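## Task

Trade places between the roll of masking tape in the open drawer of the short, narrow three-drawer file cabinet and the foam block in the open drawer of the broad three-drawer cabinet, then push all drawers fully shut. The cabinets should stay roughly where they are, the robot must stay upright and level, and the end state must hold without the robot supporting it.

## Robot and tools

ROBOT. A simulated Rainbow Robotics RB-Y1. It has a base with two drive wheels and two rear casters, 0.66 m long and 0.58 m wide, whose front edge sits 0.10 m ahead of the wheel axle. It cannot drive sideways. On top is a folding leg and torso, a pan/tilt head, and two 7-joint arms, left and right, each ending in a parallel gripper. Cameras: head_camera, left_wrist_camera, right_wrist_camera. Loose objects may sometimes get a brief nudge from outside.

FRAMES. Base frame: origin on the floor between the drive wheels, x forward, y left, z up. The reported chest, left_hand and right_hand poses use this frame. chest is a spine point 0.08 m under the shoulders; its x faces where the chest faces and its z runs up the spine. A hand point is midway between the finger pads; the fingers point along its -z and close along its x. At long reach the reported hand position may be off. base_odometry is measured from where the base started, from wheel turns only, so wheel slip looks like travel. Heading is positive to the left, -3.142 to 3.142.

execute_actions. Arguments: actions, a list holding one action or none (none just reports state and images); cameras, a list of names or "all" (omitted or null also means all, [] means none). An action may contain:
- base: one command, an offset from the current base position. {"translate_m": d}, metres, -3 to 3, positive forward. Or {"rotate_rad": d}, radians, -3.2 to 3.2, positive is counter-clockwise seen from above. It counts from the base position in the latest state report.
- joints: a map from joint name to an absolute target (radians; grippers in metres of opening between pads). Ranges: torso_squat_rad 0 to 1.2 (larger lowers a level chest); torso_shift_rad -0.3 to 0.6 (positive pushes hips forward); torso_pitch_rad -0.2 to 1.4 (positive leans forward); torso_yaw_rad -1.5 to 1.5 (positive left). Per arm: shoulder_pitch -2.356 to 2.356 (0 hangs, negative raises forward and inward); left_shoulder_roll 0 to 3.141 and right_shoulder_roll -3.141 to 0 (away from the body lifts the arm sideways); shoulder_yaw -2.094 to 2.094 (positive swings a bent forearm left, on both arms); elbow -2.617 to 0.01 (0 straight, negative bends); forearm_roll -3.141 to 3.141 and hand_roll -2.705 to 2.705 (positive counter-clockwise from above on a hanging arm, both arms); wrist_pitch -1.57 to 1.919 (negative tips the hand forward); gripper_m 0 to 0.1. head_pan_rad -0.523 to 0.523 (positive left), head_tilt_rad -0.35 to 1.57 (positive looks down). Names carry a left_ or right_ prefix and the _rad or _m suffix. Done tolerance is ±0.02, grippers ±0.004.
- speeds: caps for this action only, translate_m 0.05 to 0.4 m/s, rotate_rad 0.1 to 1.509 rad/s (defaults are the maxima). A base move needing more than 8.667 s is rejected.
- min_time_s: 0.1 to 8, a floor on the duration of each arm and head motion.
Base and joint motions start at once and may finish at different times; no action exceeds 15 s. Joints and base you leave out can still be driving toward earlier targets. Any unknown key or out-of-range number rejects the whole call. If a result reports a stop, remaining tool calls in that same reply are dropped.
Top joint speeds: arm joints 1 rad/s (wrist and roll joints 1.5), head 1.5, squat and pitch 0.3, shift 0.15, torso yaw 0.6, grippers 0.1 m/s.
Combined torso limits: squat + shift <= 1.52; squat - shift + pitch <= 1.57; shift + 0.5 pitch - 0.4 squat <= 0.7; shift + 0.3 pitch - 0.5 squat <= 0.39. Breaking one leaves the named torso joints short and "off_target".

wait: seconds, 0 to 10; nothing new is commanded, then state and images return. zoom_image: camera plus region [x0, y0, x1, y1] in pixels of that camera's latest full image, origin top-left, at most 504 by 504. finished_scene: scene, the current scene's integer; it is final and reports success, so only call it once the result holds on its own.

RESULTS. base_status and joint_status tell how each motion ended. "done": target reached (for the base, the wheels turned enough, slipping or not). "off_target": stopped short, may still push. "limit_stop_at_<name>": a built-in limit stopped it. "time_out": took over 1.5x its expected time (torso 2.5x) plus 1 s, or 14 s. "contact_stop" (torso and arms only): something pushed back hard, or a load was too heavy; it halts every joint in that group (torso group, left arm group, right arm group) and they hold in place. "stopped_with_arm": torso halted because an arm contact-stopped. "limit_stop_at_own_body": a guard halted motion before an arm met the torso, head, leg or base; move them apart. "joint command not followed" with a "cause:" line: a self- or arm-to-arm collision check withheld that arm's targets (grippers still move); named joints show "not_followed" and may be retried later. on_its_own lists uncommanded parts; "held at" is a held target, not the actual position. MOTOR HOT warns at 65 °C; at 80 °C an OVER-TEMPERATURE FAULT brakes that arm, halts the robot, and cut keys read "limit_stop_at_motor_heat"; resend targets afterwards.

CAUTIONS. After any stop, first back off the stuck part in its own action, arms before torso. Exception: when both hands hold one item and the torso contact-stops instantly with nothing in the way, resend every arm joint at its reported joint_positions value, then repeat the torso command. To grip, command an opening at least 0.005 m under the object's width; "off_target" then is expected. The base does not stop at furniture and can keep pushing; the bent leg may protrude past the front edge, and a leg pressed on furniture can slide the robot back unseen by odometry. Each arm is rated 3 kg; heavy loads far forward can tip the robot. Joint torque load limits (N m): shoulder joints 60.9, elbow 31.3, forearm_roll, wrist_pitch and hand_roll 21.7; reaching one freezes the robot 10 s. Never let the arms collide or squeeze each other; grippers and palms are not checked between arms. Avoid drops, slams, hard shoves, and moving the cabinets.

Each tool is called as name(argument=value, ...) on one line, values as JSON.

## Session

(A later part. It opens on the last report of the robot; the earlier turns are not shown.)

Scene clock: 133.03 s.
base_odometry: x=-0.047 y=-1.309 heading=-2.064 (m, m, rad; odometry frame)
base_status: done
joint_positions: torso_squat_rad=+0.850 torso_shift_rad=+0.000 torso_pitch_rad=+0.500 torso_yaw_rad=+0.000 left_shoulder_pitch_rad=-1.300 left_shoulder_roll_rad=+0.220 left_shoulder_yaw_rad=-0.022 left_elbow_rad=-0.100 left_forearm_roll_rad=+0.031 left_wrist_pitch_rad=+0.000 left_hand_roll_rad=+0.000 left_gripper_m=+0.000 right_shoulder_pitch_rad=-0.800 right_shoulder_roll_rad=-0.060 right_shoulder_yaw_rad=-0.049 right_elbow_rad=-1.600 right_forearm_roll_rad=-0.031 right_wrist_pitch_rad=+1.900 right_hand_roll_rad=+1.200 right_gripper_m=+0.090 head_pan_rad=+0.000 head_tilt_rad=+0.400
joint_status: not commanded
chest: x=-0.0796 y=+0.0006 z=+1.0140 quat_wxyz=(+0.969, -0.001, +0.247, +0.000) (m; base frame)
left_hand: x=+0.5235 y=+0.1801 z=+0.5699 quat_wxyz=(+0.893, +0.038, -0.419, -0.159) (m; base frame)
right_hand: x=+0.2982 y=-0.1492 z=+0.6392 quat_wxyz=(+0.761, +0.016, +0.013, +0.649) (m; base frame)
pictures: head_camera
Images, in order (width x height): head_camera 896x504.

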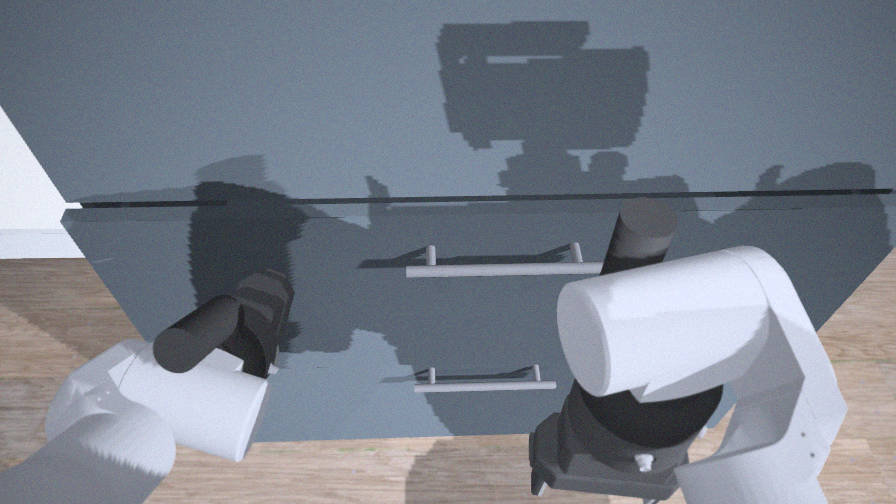

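Nearly shut; a little more.

execute_actions(actions=[{"base":{"translate_m":0.025},"speeds":{"translate_m":0.06}}], cameras=["head_camera"])

execute_actions(actions=[{"base":{"translate_m":-0.1}}], cameras=["head_camera"])

Scene clock: 134.70 s.
base_odometry: x=-0.059 y=-1.332 heading=-2.065 (m, m, rad; odometry frame)
base_status: done
joint_positions: torso_squat_rad=+0.850 torso_shift_rad=+0.000 torso_pitch_rad=+0.500 torso_yaw_rad=+0.000 left_shoulder_pitch_rad=-1.300 left_shoulder_roll_rad=+0.220 left_shoulder_yaw_rad=-0.022 left_elbow_rad=-0.100 left_forearm_roll_rad=+0.031 left_wrist_pitch_rad=+0.000 left_hand_roll_rad=+0.000 left_gripper_m=+0.000 right_shoulder_pitch_rad=-0.800 right_shoulder_roll_rad=-0.060 right_shoulder_yaw_rad=-0.049 right_elbow_rad=-1.600 right_forearm_roll_rad=-0.031 right_wrist_pitch_rad=+1.900 right_hand_roll_rad=+1.200 right_gripper_m=+0.090 head_pan_rad=+0.000 head_tilt_rad=+0.400
joint_status: not commanded
chest: x=-0.0796 y=+0.0006 z=+1.0140 quat_wxyz=(+0.969, -0.001, +0.247, +0.000) (m; base frame)
left_hand: x=+0.5234 y=+0.1802 z=+0.5698 quat_wxyz=(+0.893, +0.038, -0.419, -0.159) (m; base frame)
right_hand: x=+0.2982 y=-0.1492 z=+0.6392 quat_wxyz=(+0.761, +0.016, +0.013, +0.649) (m; base frame)
pictures: head_camera
Images, in order (width x height): head_camera 896x504.

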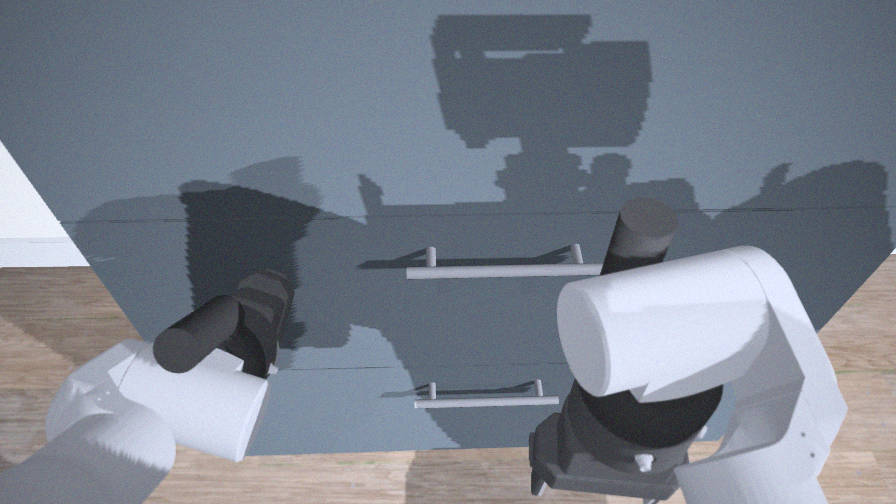

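Scene clock: 136.20 s.
base_odometry: x=-0.011 y=-1.243 heading=-2.064 (m, m, rad; odometry frame)
base_status: done
joint_positions: torso_squat_rad=+0.850 torso_shift_rad=+0.000 torso_pitch_rad=+0.500 torso_yaw_rad=+0.000 left_shoulder_pitch_rad=-1.300 left_shoulder_roll_rad=+0.220 left_shoulder_yaw_rad=-0.022 left_elbow_rad=-0.100 left_forearm_roll_rad=+0.031 left_wrist_pitch_rad=+0.000 left_hand_roll_rad=+0.000 left_gripper_m=+0.000 right_shoulder_pitch_rad=-0.800 right_shoulder_roll_rad=-0.060 right_shoulder_yaw_rad=-0.049 right_elbow_rad=-1.600 right_forearm_roll_rad=-0.031 right_wrist_pitch_rad=+1.900 right_hand_roll_rad=+1.200 right_gripper_m=+0.090 head_pan_rad=+0.000 head_tilt_rad=+0.400
joint_status: not commanded
chest: x=-0.0797 y=+0.0006 z=+1.0140 quat_wxyz=(+0.969, -0.001, +0.247, +0.000) (m; base frame)
left_hand: x=+0.5234 y=+0.1802 z=+0.5700 quat_wxyz=(+0.893, +0.038, -0.419, -0.159) (m; base frame)
right_hand: x=+0.2982 y=-0.1493 z=+0.6393 quat_wxyz=(+0.761, +0.016, +0.013, +0.649) (m; base frame)
pictures: head_camera
Images, in order (width x height): head_camera 896x504.

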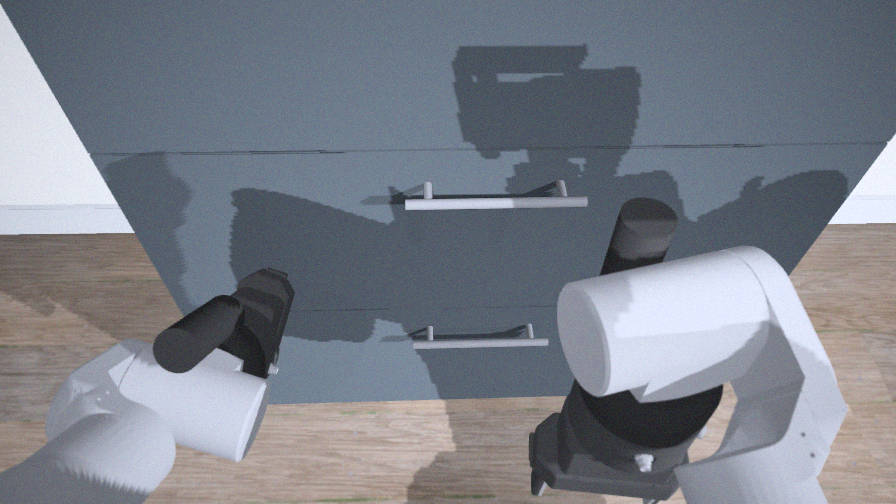

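finished_scene(scene=2)

The scene is finished: the task was done.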